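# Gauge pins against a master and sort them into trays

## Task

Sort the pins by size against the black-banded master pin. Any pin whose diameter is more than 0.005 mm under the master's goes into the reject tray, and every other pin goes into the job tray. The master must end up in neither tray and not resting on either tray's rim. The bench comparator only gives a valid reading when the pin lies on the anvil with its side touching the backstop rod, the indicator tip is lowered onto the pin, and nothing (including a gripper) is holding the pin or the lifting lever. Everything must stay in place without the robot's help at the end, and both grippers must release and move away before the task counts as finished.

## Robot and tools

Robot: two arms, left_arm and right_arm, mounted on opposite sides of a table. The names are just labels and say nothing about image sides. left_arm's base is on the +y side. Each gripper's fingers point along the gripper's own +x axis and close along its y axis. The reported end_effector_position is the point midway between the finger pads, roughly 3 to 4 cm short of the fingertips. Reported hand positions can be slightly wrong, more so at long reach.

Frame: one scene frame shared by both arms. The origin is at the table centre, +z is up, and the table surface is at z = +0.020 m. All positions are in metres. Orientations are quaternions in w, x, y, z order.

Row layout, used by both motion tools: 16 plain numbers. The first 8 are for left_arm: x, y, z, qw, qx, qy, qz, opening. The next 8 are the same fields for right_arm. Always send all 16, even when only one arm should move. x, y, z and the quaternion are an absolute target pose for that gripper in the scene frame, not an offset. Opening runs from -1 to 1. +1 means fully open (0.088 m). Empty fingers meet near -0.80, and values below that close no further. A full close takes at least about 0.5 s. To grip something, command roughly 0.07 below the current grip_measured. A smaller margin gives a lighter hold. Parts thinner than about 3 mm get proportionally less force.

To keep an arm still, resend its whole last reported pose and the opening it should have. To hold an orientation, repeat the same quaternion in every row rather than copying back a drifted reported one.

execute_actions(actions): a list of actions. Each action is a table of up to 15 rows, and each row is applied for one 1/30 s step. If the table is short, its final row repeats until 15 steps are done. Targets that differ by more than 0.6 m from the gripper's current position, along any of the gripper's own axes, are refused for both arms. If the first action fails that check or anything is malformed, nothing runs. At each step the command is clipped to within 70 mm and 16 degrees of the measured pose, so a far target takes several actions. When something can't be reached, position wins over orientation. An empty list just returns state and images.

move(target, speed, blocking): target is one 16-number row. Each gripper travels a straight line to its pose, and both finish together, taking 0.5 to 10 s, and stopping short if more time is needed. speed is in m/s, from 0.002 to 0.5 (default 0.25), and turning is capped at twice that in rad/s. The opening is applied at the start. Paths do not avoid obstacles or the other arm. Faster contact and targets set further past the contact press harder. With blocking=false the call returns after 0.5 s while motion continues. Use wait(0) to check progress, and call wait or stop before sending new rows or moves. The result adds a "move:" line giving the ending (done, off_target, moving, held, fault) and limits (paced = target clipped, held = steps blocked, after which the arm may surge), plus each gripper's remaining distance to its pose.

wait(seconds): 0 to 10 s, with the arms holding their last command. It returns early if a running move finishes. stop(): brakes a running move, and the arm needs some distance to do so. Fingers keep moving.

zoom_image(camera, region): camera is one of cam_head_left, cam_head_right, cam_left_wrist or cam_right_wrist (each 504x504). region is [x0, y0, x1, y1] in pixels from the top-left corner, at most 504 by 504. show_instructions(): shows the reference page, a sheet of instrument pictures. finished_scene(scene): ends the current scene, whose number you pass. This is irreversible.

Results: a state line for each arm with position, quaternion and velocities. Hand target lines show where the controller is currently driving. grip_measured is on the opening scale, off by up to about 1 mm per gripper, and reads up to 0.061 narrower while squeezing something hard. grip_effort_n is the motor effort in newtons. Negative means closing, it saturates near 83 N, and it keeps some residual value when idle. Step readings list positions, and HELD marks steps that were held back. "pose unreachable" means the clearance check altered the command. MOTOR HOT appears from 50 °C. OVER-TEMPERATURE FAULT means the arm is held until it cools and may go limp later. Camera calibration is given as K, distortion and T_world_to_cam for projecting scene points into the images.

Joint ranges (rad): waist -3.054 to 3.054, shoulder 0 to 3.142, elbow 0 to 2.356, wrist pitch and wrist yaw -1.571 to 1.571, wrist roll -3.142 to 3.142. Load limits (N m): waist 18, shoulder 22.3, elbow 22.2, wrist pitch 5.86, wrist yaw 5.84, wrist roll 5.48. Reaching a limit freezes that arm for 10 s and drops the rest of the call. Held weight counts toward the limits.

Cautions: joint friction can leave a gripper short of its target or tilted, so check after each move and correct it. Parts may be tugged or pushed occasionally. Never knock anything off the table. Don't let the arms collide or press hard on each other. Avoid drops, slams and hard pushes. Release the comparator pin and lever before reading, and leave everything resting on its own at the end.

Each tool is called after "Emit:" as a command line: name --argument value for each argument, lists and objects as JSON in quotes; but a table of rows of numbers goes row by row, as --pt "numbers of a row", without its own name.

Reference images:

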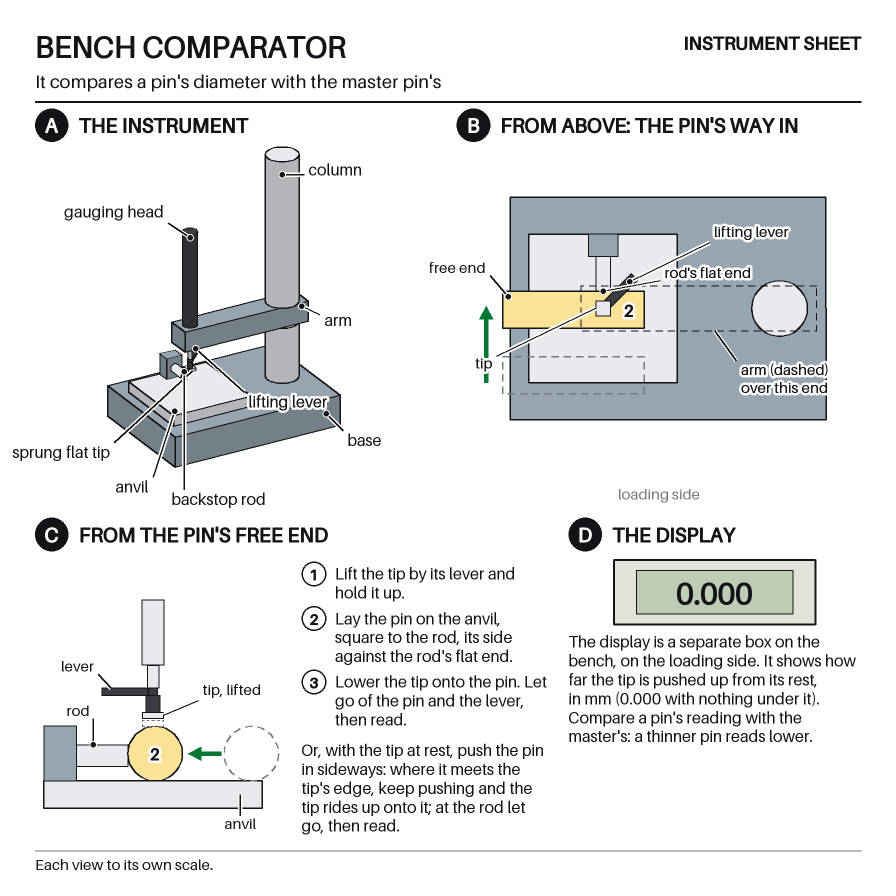

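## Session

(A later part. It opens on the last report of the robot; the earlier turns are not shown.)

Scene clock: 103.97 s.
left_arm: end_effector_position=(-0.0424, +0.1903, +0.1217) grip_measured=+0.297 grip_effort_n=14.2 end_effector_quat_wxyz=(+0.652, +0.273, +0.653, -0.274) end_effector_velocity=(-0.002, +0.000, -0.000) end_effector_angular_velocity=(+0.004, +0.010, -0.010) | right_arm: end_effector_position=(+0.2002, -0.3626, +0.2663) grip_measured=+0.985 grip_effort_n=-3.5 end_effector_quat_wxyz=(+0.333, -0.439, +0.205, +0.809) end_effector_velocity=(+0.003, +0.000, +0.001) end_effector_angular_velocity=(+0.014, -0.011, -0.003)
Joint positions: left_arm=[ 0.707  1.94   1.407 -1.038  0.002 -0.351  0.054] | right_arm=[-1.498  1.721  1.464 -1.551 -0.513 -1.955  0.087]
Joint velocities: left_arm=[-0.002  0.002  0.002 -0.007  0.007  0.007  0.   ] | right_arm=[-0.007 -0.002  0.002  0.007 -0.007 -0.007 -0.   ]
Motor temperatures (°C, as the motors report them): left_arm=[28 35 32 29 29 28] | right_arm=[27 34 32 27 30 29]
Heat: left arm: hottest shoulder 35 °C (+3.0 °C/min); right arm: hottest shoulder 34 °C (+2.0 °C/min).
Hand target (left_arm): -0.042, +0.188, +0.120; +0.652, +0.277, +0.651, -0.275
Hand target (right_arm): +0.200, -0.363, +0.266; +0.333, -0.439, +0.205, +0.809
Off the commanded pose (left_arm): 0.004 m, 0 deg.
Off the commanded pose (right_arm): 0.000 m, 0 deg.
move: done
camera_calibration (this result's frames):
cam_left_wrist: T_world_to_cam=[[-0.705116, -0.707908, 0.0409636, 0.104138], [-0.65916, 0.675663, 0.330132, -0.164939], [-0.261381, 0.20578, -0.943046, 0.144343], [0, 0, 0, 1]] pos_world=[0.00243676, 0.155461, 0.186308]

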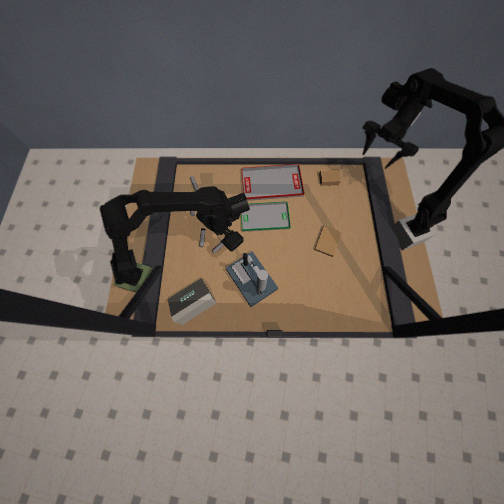

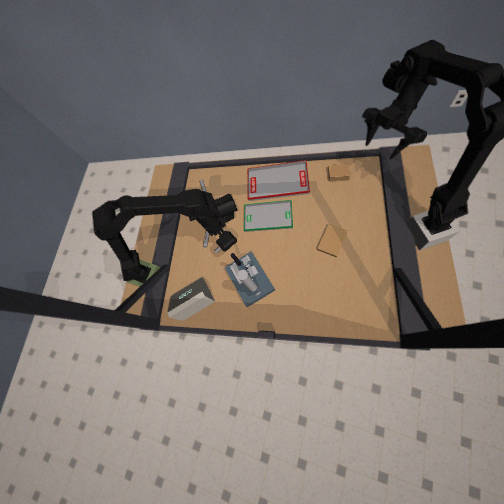

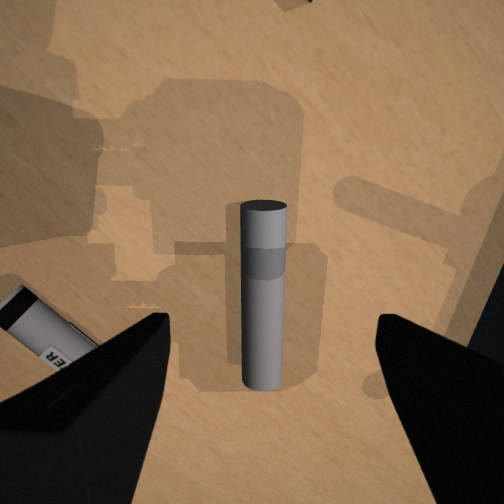

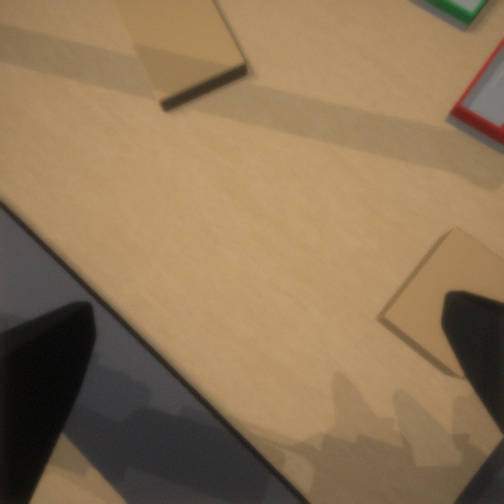

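Emit:
move --target '[-0.038,0.186,0.05,0.651,0.276,0.651,-0.276,0.3, 0.2002,-0.3626,0.2663,0.333,-0.439,0.205,0.809,1]' --speed 0.08

Emit:
move --target '[-0.038,0.186,0.05,0.651,0.276,0.651,-0.276,-0.6, 0.2002,-0.3626,0.2663,0.333,-0.439,0.205,0.809,1]' --speed 0.08

Emit:
move --target '[-0.038,0.186,0.14,0.651,0.276,0.651,-0.276,-0.6, 0.2002,-0.3626,0.2663,0.333,-0.439,0.205,0.809,1]' --speed 0.12

Emit:
move --target '[-0.141,0.147,0.14,0.678,-0.201,0.678,0.201,-0.6, 0.2002,-0.3626,0.2663,0.333,-0.439,0.205,0.809,1]' --speed 0.2

Emit:
move --target '[-0.141,0.147,0.096,0.678,-0.201,0.678,0.201,-0.6, 0.2002,-0.3626,0.2663,0.333,-0.439,0.205,0.809,1]' --speed 0.05

Emit:
move --target '[-0.120,0.115,0.093,0.678,-0.201,0.678,0.201,-0.6, 0.2002,-0.3626,0.2663,0.333,-0.439,0.205,0.809,1]' --speed 0.02

Emit:
move --target '[-0.1246,0.1197,0.1006,0.678,-0.201,0.678,0.201,-0.2, 0.2002,-0.3626,0.2663,0.333,-0.439,0.205,0.809,1]' --speed 0.02

Emit:
move --target '[-0.1246,0.1197,0.15,0.678,-0.201,0.678,0.201,-0.2, 0.2002,-0.3626,0.2663,0.333,-0.439,0.205,0.809,1]' --speed 0.08

Emit:
move --target '[-0.27,0.30,0.17,0.678,-0.201,0.678,0.201,-0.2, 0.2002,-0.3626,0.2663,0.333,-0.439,0.205,0.809,1]' --speed 0.2

Scene clock: 113.87 s.
left_arm: end_effector_position=(-0.0373, +0.1808, +0.0597) grip_measured=+0.297 grip_effort_n=13.7 end_effector_quat_wxyz=(+0.658, +0.270, +0.644, -0.283) end_effector_velocity=(-0.003, +0.006, -0.001) end_effector_angular_velocity=(+0.028, +0.004, -0.010) | right_arm: end_effector_position=(+0.2002, -0.3626, +0.2663) grip_measured=+0.985 grip_effort_n=-3.0 end_effector_quat_wxyz=(+0.333, -0.439, +0.205, +0.809) end_effector_velocity=(-0.002, +0.001, +0.002) end_effector_angular_velocity=(+0.008, +0.003, +0.007)
Joint positions: left_arm=[ 0.709  2.049  1.298 -0.793  0.001 -0.339  0.054] | right_arm=[-1.498  1.721  1.464 -1.551 -0.513 -1.955  0.087]
Joint velocities: left_arm=[-0.002 -0.002 -0.007 -0.022 -0.007  0.007 -0.   ] | right_arm=[ 0.002 -0.002  0.002 -0.007 -0.007 -0.007 -0.   ]
Motor temperatures (°C, as the motors report them): left_arm=[28 35 32 29 29 28] | right_arm=[27 34 32 27 30 29]
Heat: left arm: hottest shoulder 35 °C (+2.0 °C/min); right arm: hottest shoulder 34 °C (+1.0 °C/min).
Hand target (left_arm): -0.038, +0.187, +0.050; +0.651, +0.276, +0.651, -0.276
Hand target (right_arm): +0.200, -0.363, +0.266; +0.333, -0.439, +0.205, +0.809
Off the commanded pose (left_arm): 0.011 m, 2 deg.
Off the commanded pose (right_arm): 0.000 m, 0 deg.
move: off_target (left_arm)
camera_calibration (this result's frames):
cam_left_wrist: T_world_to_cam=[[-0.712633, -0.699753, 0.0499929, 0.101283], [-0.656165, 0.690061, 0.305392, -0.135664], [-0.248197, 0.184829, -0.950914, 0.093921], [0, 0, 0, 1]] pos_world=[0.00647111, 0.14713, 0.125678]

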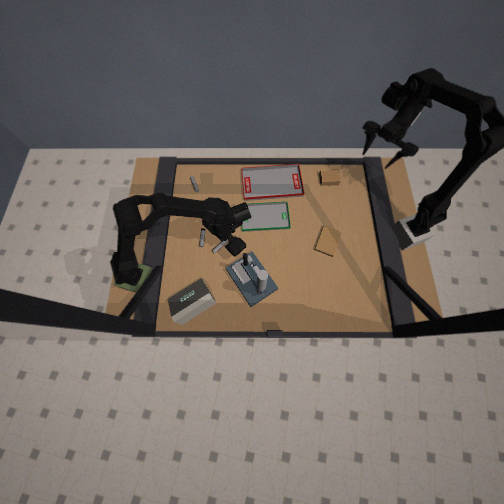

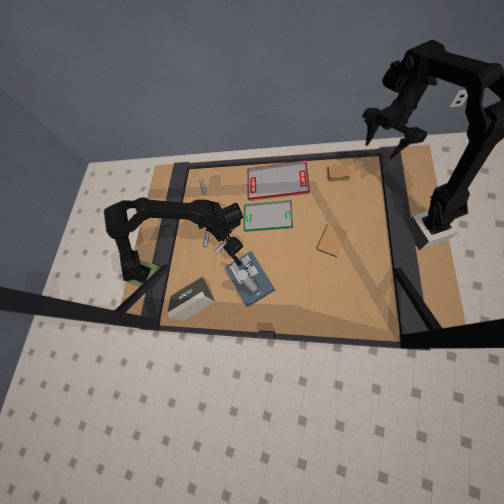

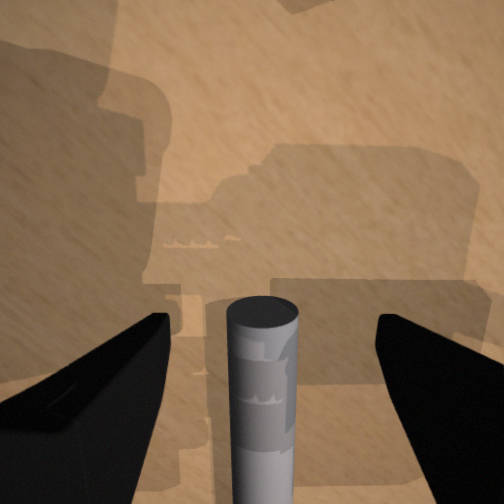

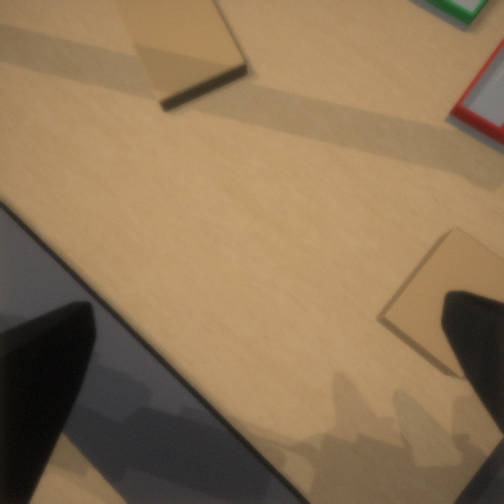

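Scene clock: 114.57 s.
left_arm: end_effector_position=(-0.0364, +0.1811, +0.0597) grip_measured=-0.517 grip_effort_n=-83.5 end_effector_quat_wxyz=(+0.658, +0.270, +0.643, -0.282) end_effector_velocity=(-0.001, +0.002, +0.002) end_effector_angular_velocity=(+0.005, -0.005, +0.005) | right_arm: end_effector_position=(+0.2002, -0.3626, +0.2663) grip_measured=+0.985 grip_effort_n=-4.0 end_effector_quat_wxyz=(+0.333, -0.439, +0.205, +0.809) end_effector_velocity=(-0.005, -0.002, -0.001) end_effector_angular_velocity=(-0.004, +0.029, +0.002)
Joint positions: left_arm=[ 0.71   2.049  1.298 -0.793 -0.001 -0.339  0.014] | right_arm=[-1.498  1.721  1.464 -1.551 -0.513 -1.955  0.087]
Joint velocities: left_arm=[-0.002 -0.007 -0.002 -0.007 -0.007 -0.007  0.   ] | right_arm=[-0.002  0.002 -0.007 -0.022 -0.007 -0.007 -0.   ]
Motor temperatures (°C, as the motors report them): left_arm=[28 35 32 29 29 28] | right_arm=[27 34 32 27 30 29]
Heat: left arm: hottest shoulder 35 °C (+2.0 °C/min); right arm: hottest shoulder 34 °C (+1.0 °C/min).
Hand target (left_arm): -0.038, +0.186, +0.050; +0.651, +0.276, +0.651, -0.276
Hand target (right_arm): +0.200, -0.363, +0.266; +0.333, -0.439, +0.205, +0.809
Off the commanded pose (left_arm): 0.011 m, 2 deg.
Off the commanded pose (right_arm): 0.000 m, 0 deg.
move: off_target (left_arm)
camera_calibration (this result's frames):
cam_left_wrist: T_world_to_cam=[[-0.71163, -0.700914, 0.0479749, 0.102472], [-0.657943, 0.688832, 0.304337, -0.135088], [-0.246361, 0.185011, -0.951356, 0.0941409], [0, 0, 0, 1]] pos_world=[0.00723464, 0.14746, 0.125758]

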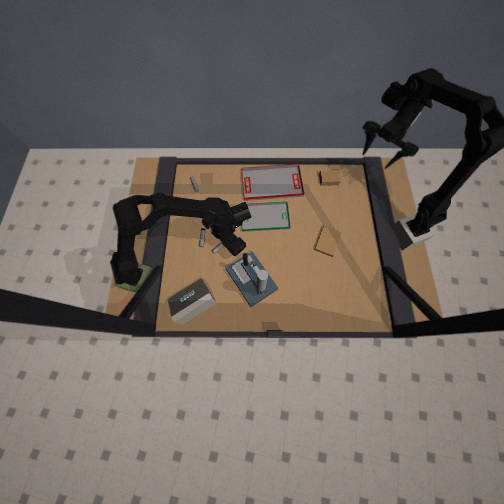

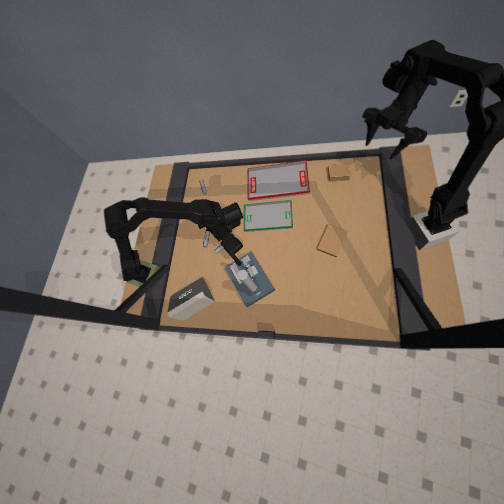

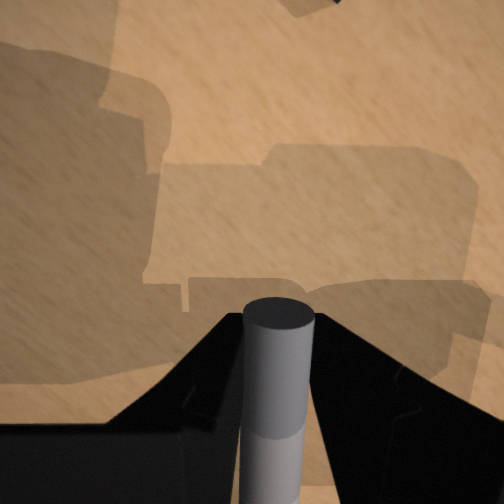

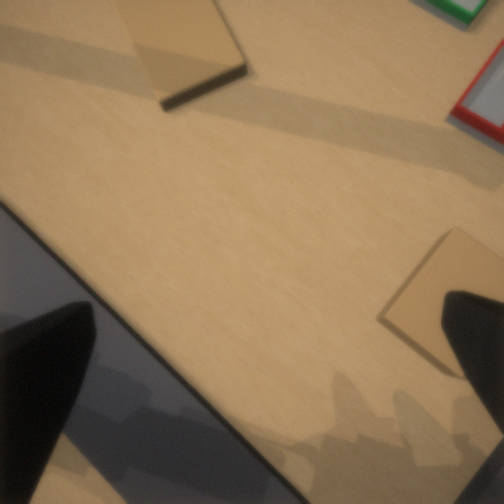

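Scene clock: 115.70 s.
left_arm: end_effector_position=(-0.0397, +0.1883, +0.1327) grip_measured=-0.517 grip_effort_n=-83.5 end_effector_quat_wxyz=(+0.646, +0.281, +0.656, -0.271) end_effector_velocity=(-0.002, +0.000, +0.004) end_effector_angular_velocity=(+0.004, +0.009, +0.020) | right_arm: end_effector_position=(+0.2002, -0.3626, +0.2663) grip_measured=+0.985 grip_effort_n=-3.0 end_effector_quat_wxyz=(+0.333, -0.439, +0.205, +0.809) end_effector_velocity=(-0.003, +0.000, +0.002) end_effector_angular_velocity=(+0.014, -0.003, +0.019)
Joint positions: left_arm=[ 0.71   1.956  1.474 -1.109 -0.001 -0.339  0.014] | right_arm=[-1.498  1.721  1.464 -1.551 -0.513 -1.955  0.087]
Joint velocities: left_arm=[-0.002 -0.002  0.012 -0.022  0.007 -0.022 -0.001] | right_arm=[ 0.002 -0.007 -0.002 -0.007 -0.007 -0.022 -0.   ]
Motor temperatures (°C, as the motors report them): left_arm=[28 35 32 29 29 28] | right_arm=[27 35 32 27 30 29]
Heat: left arm: hottest shoulder 35 °C (+2.0 °C/min); right arm: hottest shoulder 35 °C (+2.0 °C/min).
Hand target (left_arm): -0.038, +0.186, +0.140; +0.651, +0.276, +0.651, -0.276
Hand target (right_arm): +0.200, -0.363, +0.266; +0.333, -0.439, +0.205, +0.809
Off the commanded pose (left_arm): 0.008 m, 1 deg.
Off the commanded pose (right_arm): 0.000 m, 0 deg.
move: done
camera_calibration (this result's frames):
cam_left_wrist: T_world_to_cam=[[-0.710834, -0.702652, 0.0315399, 0.104209], [-0.651421, 0.674593, 0.34724, -0.167194], [-0.265266, 0.226284, -0.937246, 0.151067], [0, 0, 0, 1]] pos_world=[0.00523457, 0.151827, 0.196356]

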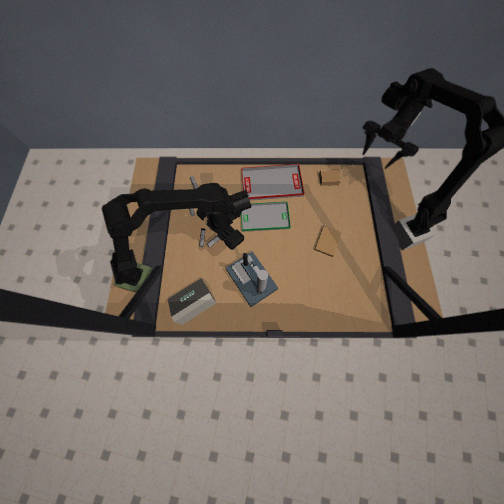

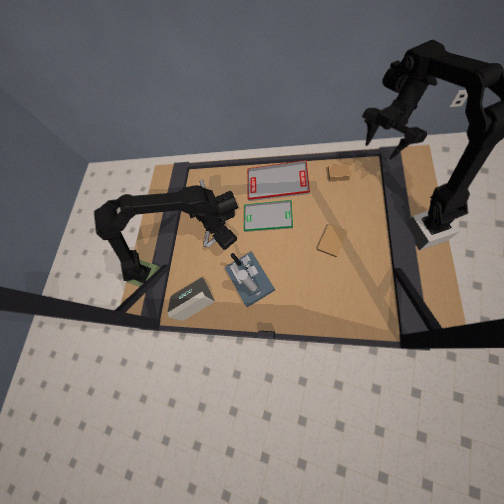

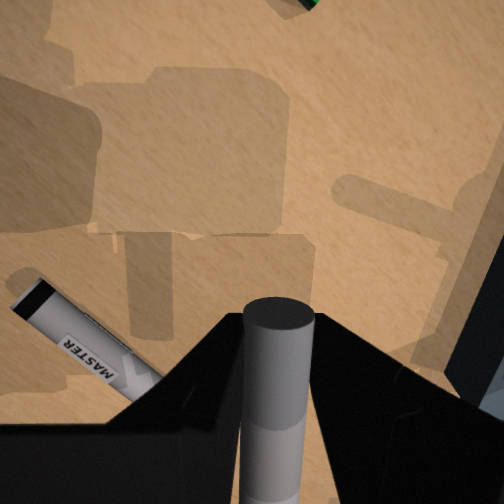

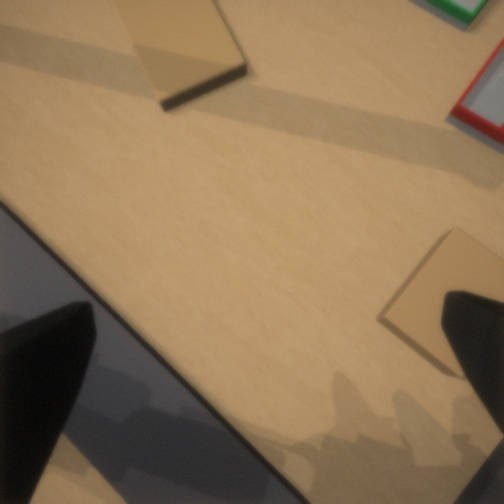

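Scene clock: 119.63 s.
left_arm: end_effector_position=(-0.1394, +0.1497, +0.1398) grip_measured=-0.517 grip_effort_n=-83.5 end_effector_quat_wxyz=(-0.679, +0.200, -0.677, -0.202) end_effector_velocity=(-0.001, -0.001, +0.000) end_effector_angular_velocity=(-0.006, -0.008, +0.015) | right_arm: end_effector_position=(+0.2002, -0.3626, +0.2663) grip_measured=+0.985 grip_effort_n=-3.0 end_effector_quat_wxyz=(+0.333, -0.439, +0.205, +0.809) end_effector_velocity=(-0.002, -0.000, +0.001) end_effector_angular_velocity=(+0.006, +0.007, +0.002)
Joint positions: left_arm=[ 0.417  1.972  1.525 -1.129 -0.001 -2.011  0.014] | right_arm=[-1.498  1.721  1.464 -1.551 -0.513 -1.955  0.087]
Joint velocities: left_arm=[-0.007 -0.002 -0.002  0.007 -0.007 -0.022 -0.   ] | right_arm=[-0.002 -0.002 -0.002 -0.007 -0.007 -0.007 -0.   ]
Motor temperatures (°C, as the motors report them): left_arm=[28 35 33 29 29 28] | right_arm=[27 35 32 27 30 29]
Heat: left arm: hottest shoulder 35 °C (+2.0 °C/min); right arm: hottest shoulder 35 °C (+2.0 °C/min).
Hand target (left_arm): -0.140, +0.147, +0.140; +0.679, -0.201, +0.676, +0.202
Hand target (right_arm): +0.200, -0.363, +0.266; +0.333, -0.439, +0.205, +0.809
Off the commanded pose (left_arm): 0.003 m, 0 deg.
Off the commanded pose (right_arm): 0.000 m, 0 deg.
move: done
camera_calibration (this result's frames):
cam_left_wrist: T_world_to_cam=[[0.552938, -0.832438, 0.0361483, 0.200935], [-0.793699, -0.513011, 0.326898, -0.047757], [-0.253578, -0.209445, -0.944368, 0.207868], [0, 0, 0, 1]] pos_world=[-0.0962983, 0.186303, 0.204652]

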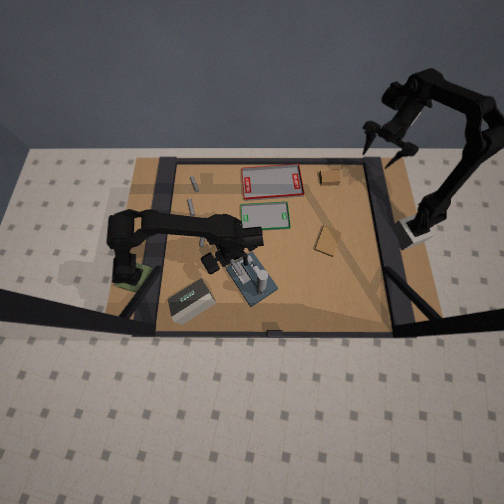

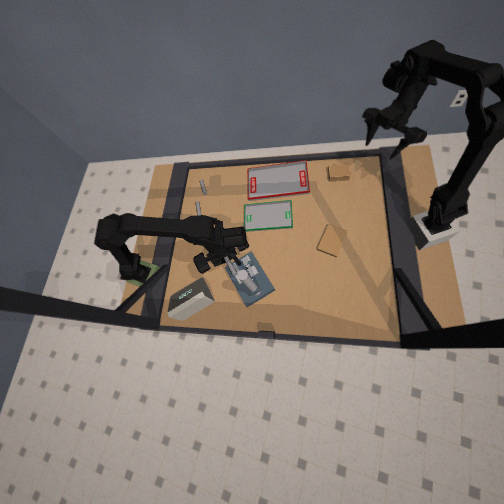

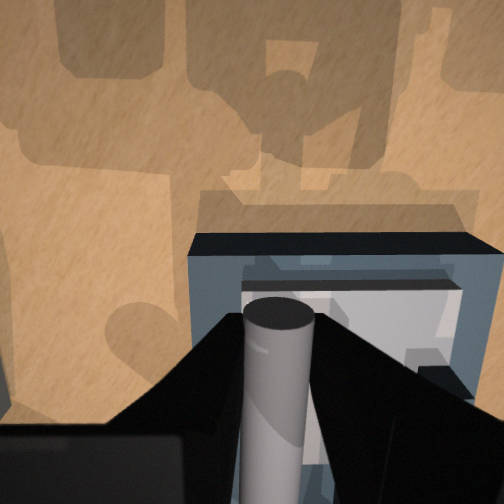

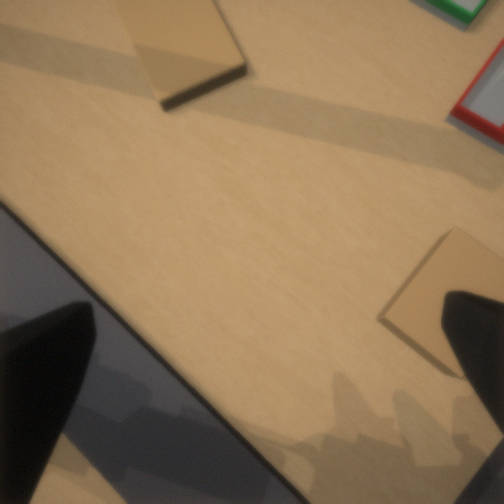

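Scene clock: 120.87 s.
left_arm: end_effector_position=(-0.1392, +0.1446, +0.1017) grip_measured=-0.517 grip_effort_n=-83.5 end_effector_quat_wxyz=(-0.677, +0.207, -0.678, -0.196) end_effector_velocity=(+0.000, +0.002, +0.000) end_effector_angular_velocity=(+0.010, -0.021, +0.000) | right_arm: end_effector_position=(+0.2002, -0.3626, +0.2663) grip_measured=+0.985 grip_effort_n=-3.5 end_effector_quat_wxyz=(+0.333, -0.439, +0.205, +0.809) end_effector_velocity=(-0.002, -0.000, +0.001) end_effector_angular_velocity=(+0.006, +0.007, +0.002)
Joint positions: left_arm=[ 0.416  2.014  1.429 -0.97  -0.001 -2.013  0.014] | right_arm=[-1.498  1.721  1.464 -1.551 -0.513 -1.955  0.087]
Joint velocities: left_arm=[-0.007 -0.002 -0.002 -0.007 -0.022 -0.007 -0.   ] | right_arm=[-0.002 -0.002 -0.002 -0.007 -0.007 -0.007  0.   ]
Motor temperatures (°C, as the motors report them): left_arm=[28 35 32 29 29 28] | right_arm=[27 35 32 27 30 29]
Heat: left arm: hottest shoulder 35 °C (+2.0 °C/min); right arm: hottest shoulder 35 °C (+2.0 °C/min).
Hand target (left_arm): -0.141, +0.147, +0.096; +0.678, -0.201, +0.678, +0.201
Hand target (right_arm): +0.200, -0.363, +0.266; +0.333, -0.439, +0.205, +0.809
Off the commanded pose (left_arm): 0.006 m, 1 deg.
Off the commanded pose (right_arm): 0.000 m, 0 deg.
move: done
camera_calibration (this result's frames):
cam_left_wrist: T_world_to_cam=[[0.55345, -0.831109, 0.0543181, 0.195985], [-0.794208, -0.506985, 0.334961, -0.0395911], [-0.250851, -0.228524, -0.940665, 0.173565], [0, 0, 0, 1]] pos_world=[-0.0963723, 0.182476, 0.165883]

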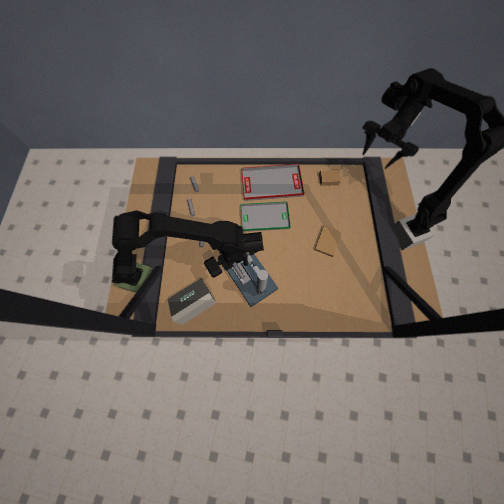

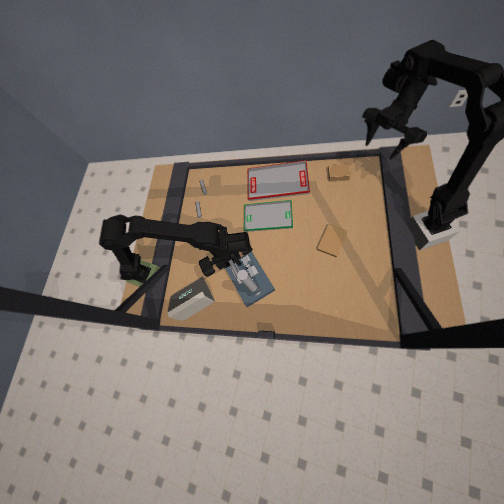

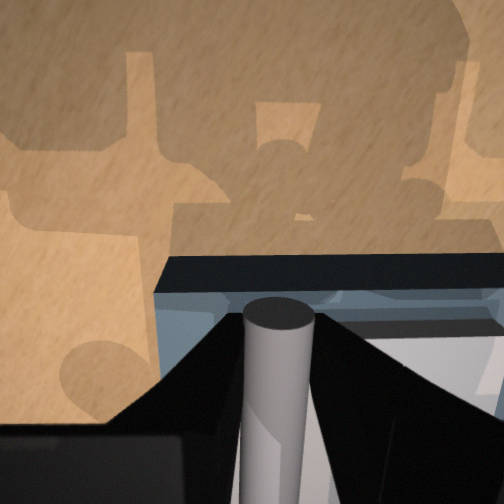

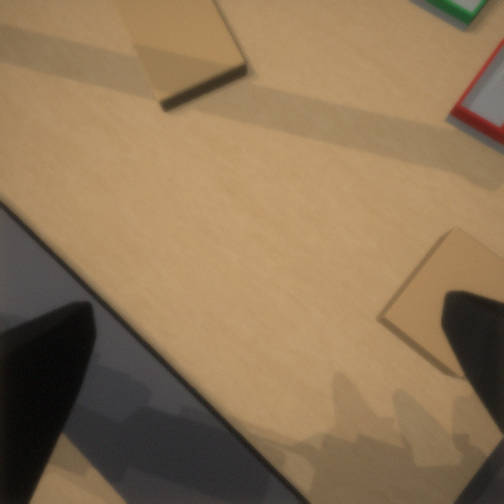

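Scene clock: 122.90 s.
left_arm: end_effector_position=(-0.1246, +0.1194, +0.1006) grip_measured=-0.517 grip_effort_n=-83.5 end_effector_quat_wxyz=(-0.678, +0.199, -0.679, -0.197) end_effector_velocity=(+0.000, +0.000, +0.001) end_effector_angular_velocity=(+0.013, -0.005, +0.005) | right_arm: end_effector_position=(+0.2002, -0.3626, +0.2663) grip_measured=+0.985 grip_effort_n=-3.5 end_effector_quat_wxyz=(+0.333, -0.439, +0.205, +0.809) end_effector_velocity=(-0.003, -0.001, -0.000) end_effector_angular_velocity=(+0.004, +0.011, +0.002)
Joint positions: left_arm=[ 0.444  2.125  1.594 -1.037  0.    -1.976  0.014] | right_arm=[-1.498  1.721  1.464 -1.551 -0.513 -1.955  0.087]
Joint velocities: left_arm=[-0.002  0.007  0.017 -0.022 -0.007 -0.007 -0.   ] | right_arm=[-0.002 -0.002 -0.007 -0.007 -0.007 -0.007 -0.   ]
Motor temperatures (°C, as the motors report them): left_arm=[28 35 33 29 29 28] | right_arm=[27 35 32 27 30 29]
Heat: left arm: hottest shoulder 35 °C (+2.0 °C/min); right arm: hottest shoulder 35 °C (+2.0 °C/min).
Hand target (left_arm): -0.120, +0.116, +0.093; +0.678, -0.201, +0.678, +0.201
Hand target (right_arm): +0.200, -0.363, +0.266; +0.333, -0.439, +0.205, +0.809
Off the commanded pose (left_arm): 0.010 m, 0 deg.
Off the commanded pose (right_arm): 0.000 m, 0 deg.
move: off_target (left_arm)
camera_calibration (this result's frames):
cam_left_wrist: T_world_to_cam=[[0.546271, -0.836551, 0.042062, 0.168044], [-0.797624, -0.504208, 0.331015, -0.0407414], [-0.255703, -0.214374, -0.942687, 0.168358], [0, 0, 0, 1]] pos_world=[-0.0812441, 0.156127, 0.165127]

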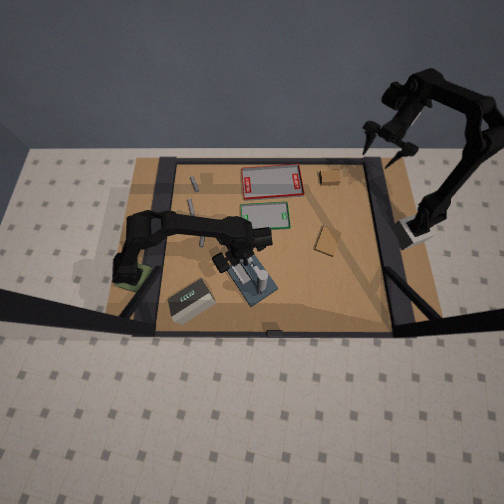

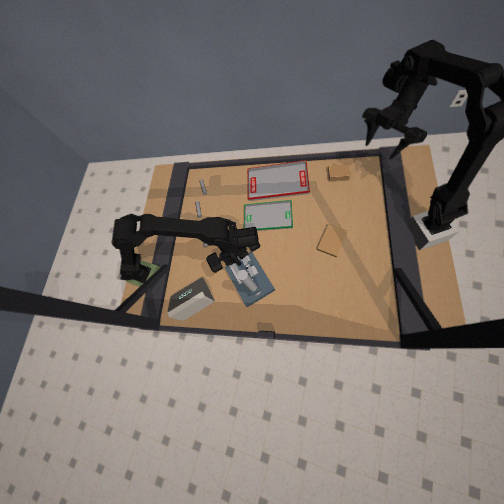

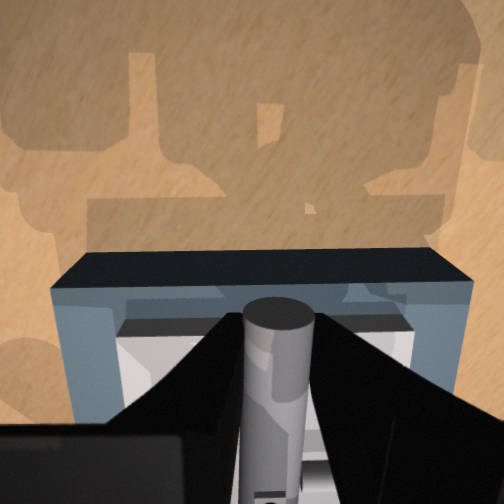

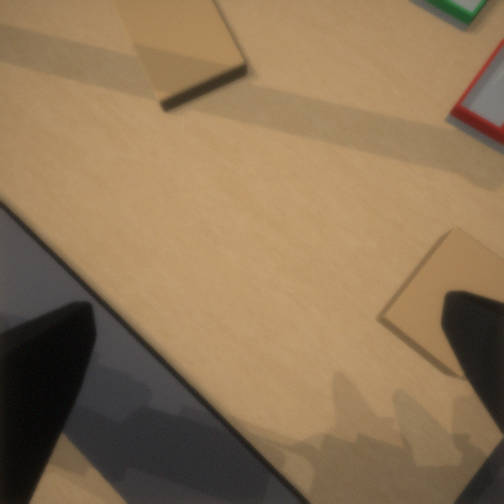

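Scene clock: 123.60 s.
left_arm: end_effector_position=(-0.1252, +0.1200, +0.1007) grip_measured=-0.205 grip_effort_n=15.6 end_effector_quat_wxyz=(-0.678, +0.199, -0.679, -0.200) end_effector_velocity=(+0.000, +0.001, +0.002) end_effector_angular_velocity=(+0.004, -0.007, +0.005) | right_arm: end_effector_position=(+0.2002, -0.3626, +0.2663) grip_measured=+0.985 grip_effort_n=-3.0 end_effector_quat_wxyz=(+0.333, -0.439, +0.205, +0.809) end_effector_velocity=(-0.001, -0.000, +0.003) end_effector_angular_velocity=(+0.022, -0.012, +0.027)
Joint positions: left_arm=[ 0.443  2.125  1.594 -1.04   0.    -1.981  0.029] | right_arm=[-1.498  1.721  1.464 -1.551 -0.513 -1.955  0.087]
Joint velocities: left_arm=[-0.002 -0.002  0.002 -0.007 -0.007 -0.007  0.001] | right_arm=[-0.002 -0.007  0.002 -0.007 -0.007 -0.037  0.   ]
Motor temperatures (°C, as the motors report them): left_arm=[28 36 33 29 29 28] | right_arm=[27 35 32 27 30 29]
Heat: left arm: hottest shoulder 36 °C (+3.0 °C/min); right arm: hottest shoulder 35 °C (+2.0 °C/min).
Hand target (left_arm): -0.125, +0.120, +0.101; +0.678, -0.201, +0.678, +0.201
Hand target (right_arm): +0.200, -0.363, +0.266; +0.333, -0.439, +0.205, +0.809
Off the commanded pose (left_arm): 0.001 m, 0 deg.
Off the commanded pose (right_arm): 0.000 m, 0 deg.
move: done
camera_calibration (this result's frames):
cam_left_wrist: T_world_to_cam=[[0.549479, -0.834584, 0.0392706, 0.169255], [-0.795527, -0.508242, 0.329889, -0.0400749], [-0.255361, -0.212508, -0.943203, 0.168292], [0, 0, 0, 1]] pos_world=[-0.0819076, 0.156654, 0.165307]

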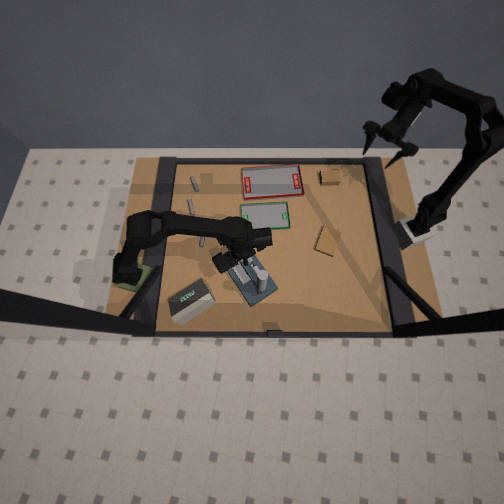

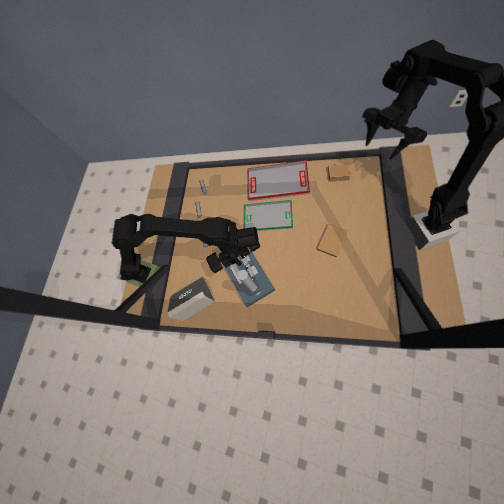

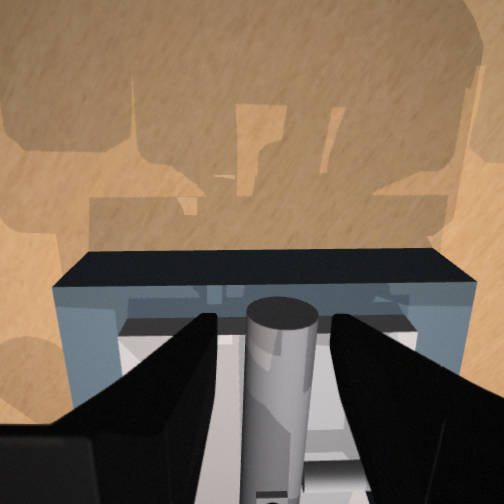

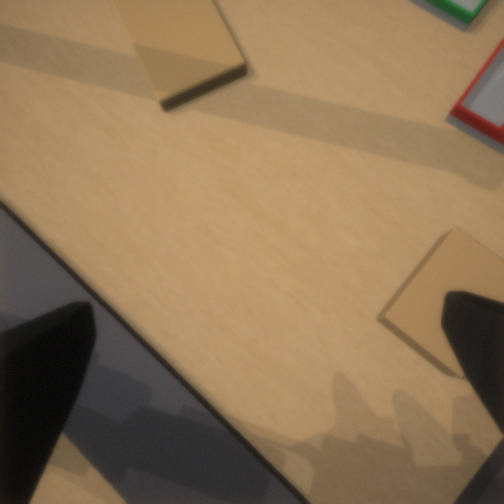

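Scene clock: 124.63 s.
left_arm: end_effector_position=(-0.1256, +0.1215, +0.1442) grip_measured=-0.203 grip_effort_n=14.2 end_effector_quat_wxyz=(-0.679, +0.194, -0.678, -0.205) end_effector_velocity=(-0.000, +0.000, +0.005) end_effector_angular_velocity=(+0.001, +0.008, +0.010) | right_arm: end_effector_position=(+0.2002, -0.3626, +0.2663) grip_measured=+0.985 grip_effort_n=-2.6 end_effector_quat_wxyz=(+0.333, -0.439, +0.205, +0.809) end_effector_velocity=(-0.002, -0.001, +0.002) end_effector_angular_velocity=(+0.008, +0.003, +0.002)
Joint positions: left_arm=[ 0.442  2.095  1.725 -1.215  0.    -1.982  0.029] | right_arm=[-1.498  1.721  1.464 -1.551 -0.513 -1.955  0.087]
Joint velocities: left_arm=[ 0.002 -0.002  0.017 -0.022  0.007 -0.007  0.   ] | right_arm=[-0.002 -0.007 -0.002 -0.007 -0.007 -0.007 -0.   ]
Motor temperatures (°C, as the motors report them): left_arm=[28 36 33 29 29 28] | right_arm=[27 35 32 27 30 29]
Heat: left arm: hottest shoulder 36 °C (+3.0 °C/min); right arm: hottest shoulder 35 °C (+2.0 °C/min).
Hand target (left_arm): -0.125, +0.119, +0.150; +0.678, -0.201, +0.678, +0.201
Hand target (right_arm): +0.200, -0.363, +0.266; +0.333, -0.439, +0.205, +0.809
Off the commanded pose (left_arm): 0.006 m, 1 deg.
Off the commanded pose (right_arm): 0.000 m, 0 deg.
move: done
camera_calibration (this result's frames):
cam_left_wrist: T_world_to_cam=[[0.549557, -0.835061, 0.0256981, 0.171058], [-0.794745, -0.513045, 0.324291, -0.0524966], [-0.257618, -0.19864, -0.945608, 0.207956], [0, 0, 0, 1]] pos_world=[-0.0821545, 0.157219, 0.209273]

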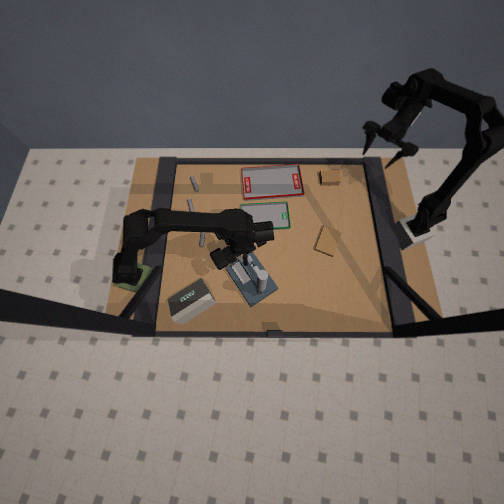

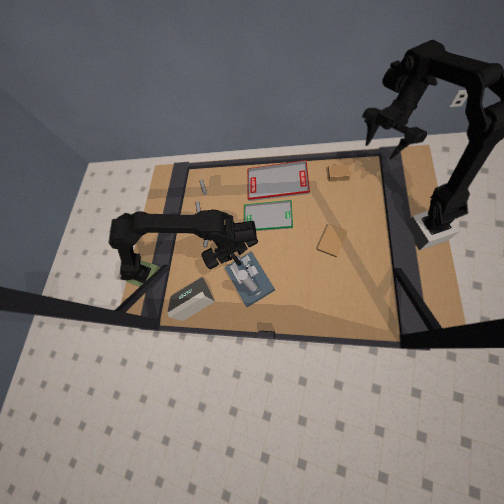

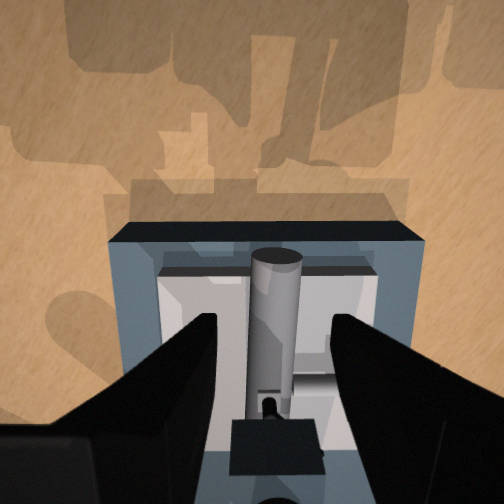

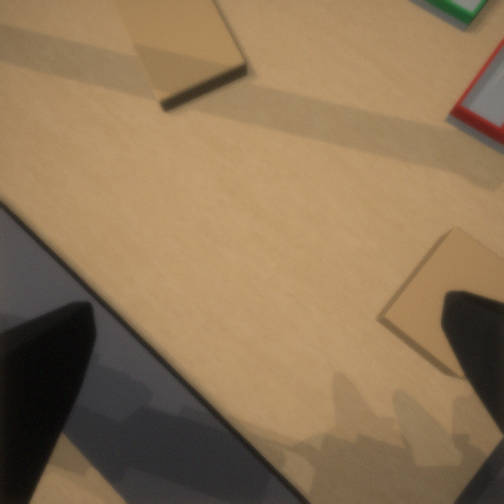

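Scene clock: 126.40 s.
left_arm: end_effector_position=(-0.2709, +0.2953, +0.1722) grip_measured=-0.203 grip_effort_n=13.7 end_effector_quat_wxyz=(-0.678, +0.203, -0.678, -0.200) end_effector_velocity=(-0.001, +0.003, +0.001) end_effector_angular_velocity=(-0.000, -0.008, +0.024) | right_arm: end_effector_position=(+0.2002, -0.3626, +0.2663) grip_measured=+0.985 grip_effort_n=-3.0 end_effector_quat_wxyz=(+0.333, -0.439, +0.205, +0.809) end_effector_velocity=(-0.004, -0.002, +0.002) end_effector_angular_velocity=(+0.000, +0.020, +0.002)
Joint positions: left_arm=[-0.075  1.436  1.045 -1.177 -0.003 -2.504  0.029] | right_arm=[-1.498  1.721  1.464 -1.551 -0.513 -1.955  0.087]
Joint velocities: left_arm=[-0.012 -0.007 -0.002 -0.007 -0.007 -0.037 -0.   ] | right_arm=[-0.002 -0.002 -0.002 -0.022 -0.007 -0.007 -0.   ]
Motor temperatures (°C, as the motors report them): left_arm=[28 36 33 29 29 28] | right_arm=[27 35 32 27 30 29]
Heat: left arm: hottest shoulder 36 °C (+2.0 °C/min); right arm: hottest shoulder 35 °C (+2.0 °C/min).
Hand target (left_arm): -0.270, +0.299, +0.171; +0.681, -0.201, +0.675, +0.201
Hand target (right_arm): +0.200, -0.363, +0.266; +0.333, -0.439, +0.205, +0.809
Off the commanded pose (left_arm): 0.005 m, 0 deg.
Off the commanded pose (right_arm): 0.000 m, 0 deg.
move: done
camera_calibration (this result's frames):
cam_left_wrist: T_world_to_cam=[[0.553509, -0.83168, 0.0440027, 0.392235], [-0.793844, -0.510875, 0.329877, -0.0891761], [-0.251872, -0.217521, -0.942998, 0.238173], [0, 0, 0, 1]] pos_world=[-0.227909, 0.332464, 0.236754]

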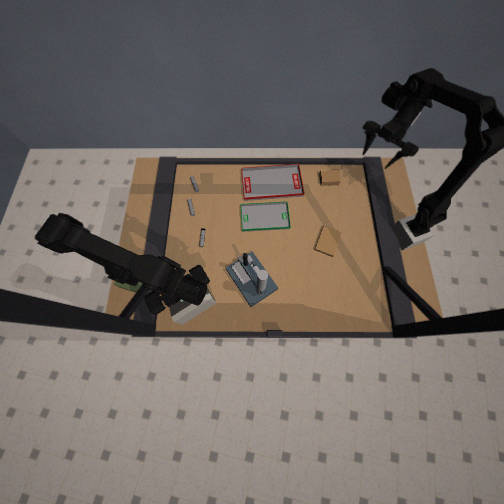

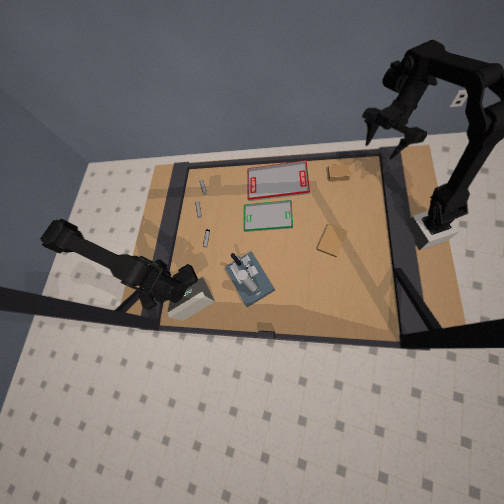

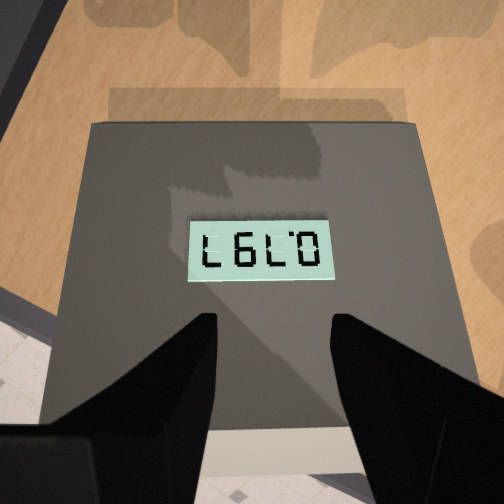

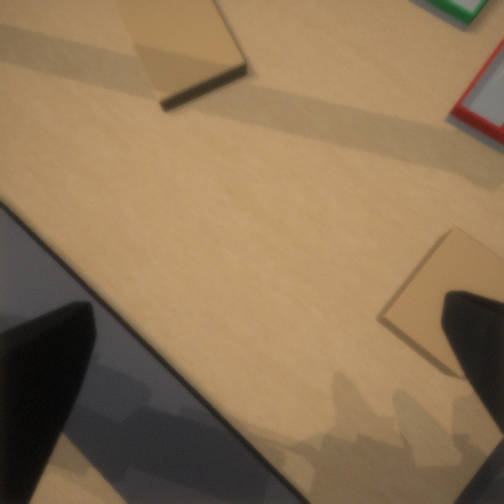

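Emit:
wait --seconds 2

Scene clock: 129.80 s.
left_arm: end_effector_position=(-0.2710, +0.2956, +0.1722) grip_measured=-0.203 grip_effort_n=13.7 end_effector_quat_wxyz=(-0.678, +0.203, -0.677, -0.200) end_effector_velocity=(+0.000, +0.002, -0.000) end_effector_angular_velocity=(+0.004, -0.009, +0.000) | right_arm: end_effector_position=(+0.2002, -0.3626, +0.2663) grip_measured=+0.985 grip_effort_n=-3.5 end_effector_quat_wxyz=(+0.333, -0.439, +0.205, +0.809) end_effector_velocity=(-0.001, -0.000, +0.002) end_effector_angular_velocity=(+0.008, +0.003, +0.002)
Joint positions: left_arm=[-0.076  1.435  1.045 -1.178 -0.003 -2.506  0.029] | right_arm=[-1.498  1.721  1.464 -1.551 -0.513 -1.955  0.087]
Joint velocities: left_arm=[-0.007 -0.002 -0.002 -0.007 -0.007 -0.007  0.   ] | right_arm=[-0.002 -0.002  0.002 -0.007 -0.007 -0.007 -0.   ]
Motor temperatures (°C, as the motors report them): left_arm=[28 36 32 29 29 28] | right_arm=[27 35 32 27 30 29]
Heat: left arm: hottest shoulder 36 °C (+2.0 °C/min); right arm: hottest shoulder 35 °C (+2.0 °C/min).
Hand target (left_arm): -0.270, +0.299, +0.171; +0.681, -0.201, +0.675, +0.201
Hand target (right_arm): +0.200, -0.363, +0.266; +0.333, -0.439, +0.205, +0.809
Off the commanded pose (left_arm): 0.005 m, 0 deg.
Off the commanded pose (right_arm): 0.000 m, 0 deg.
wait: 2.00 s; at rest from the start
camera_calibration (this result's frames):
cam_left_wrist: T_world_to_cam=[[0.554144, -0.831257, 0.0440019, 0.392605], [-0.793452, -0.511479, 0.329885, -0.0889271], [-0.251713, -0.217717, -0.942995, 0.238348], [0, 0, 0, 1]] pos_world=[-0.228124, 0.332764, 0.236822]

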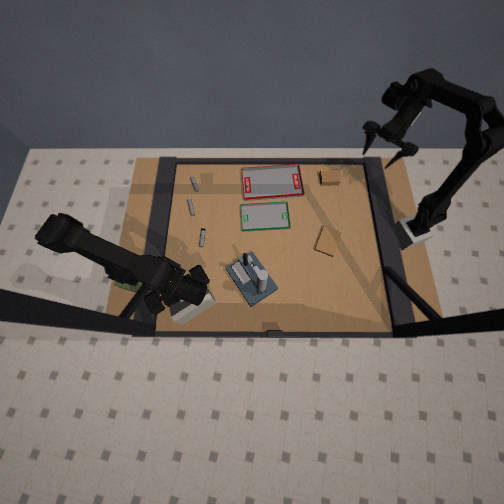

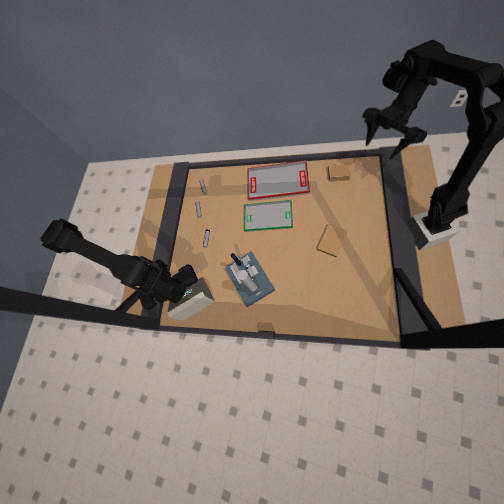

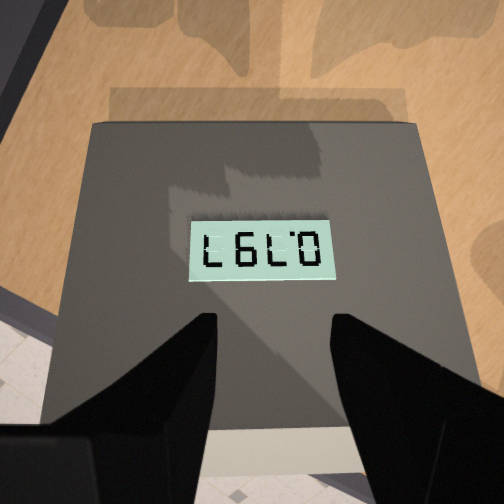

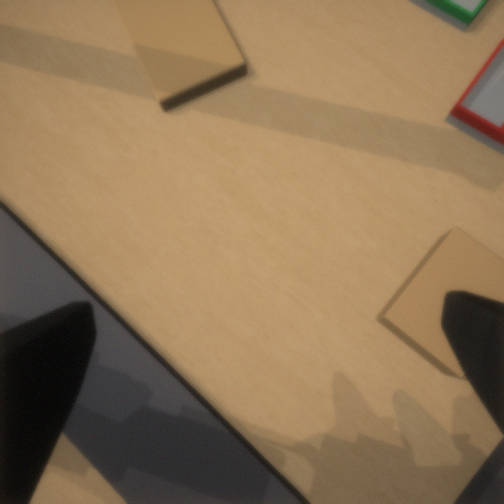

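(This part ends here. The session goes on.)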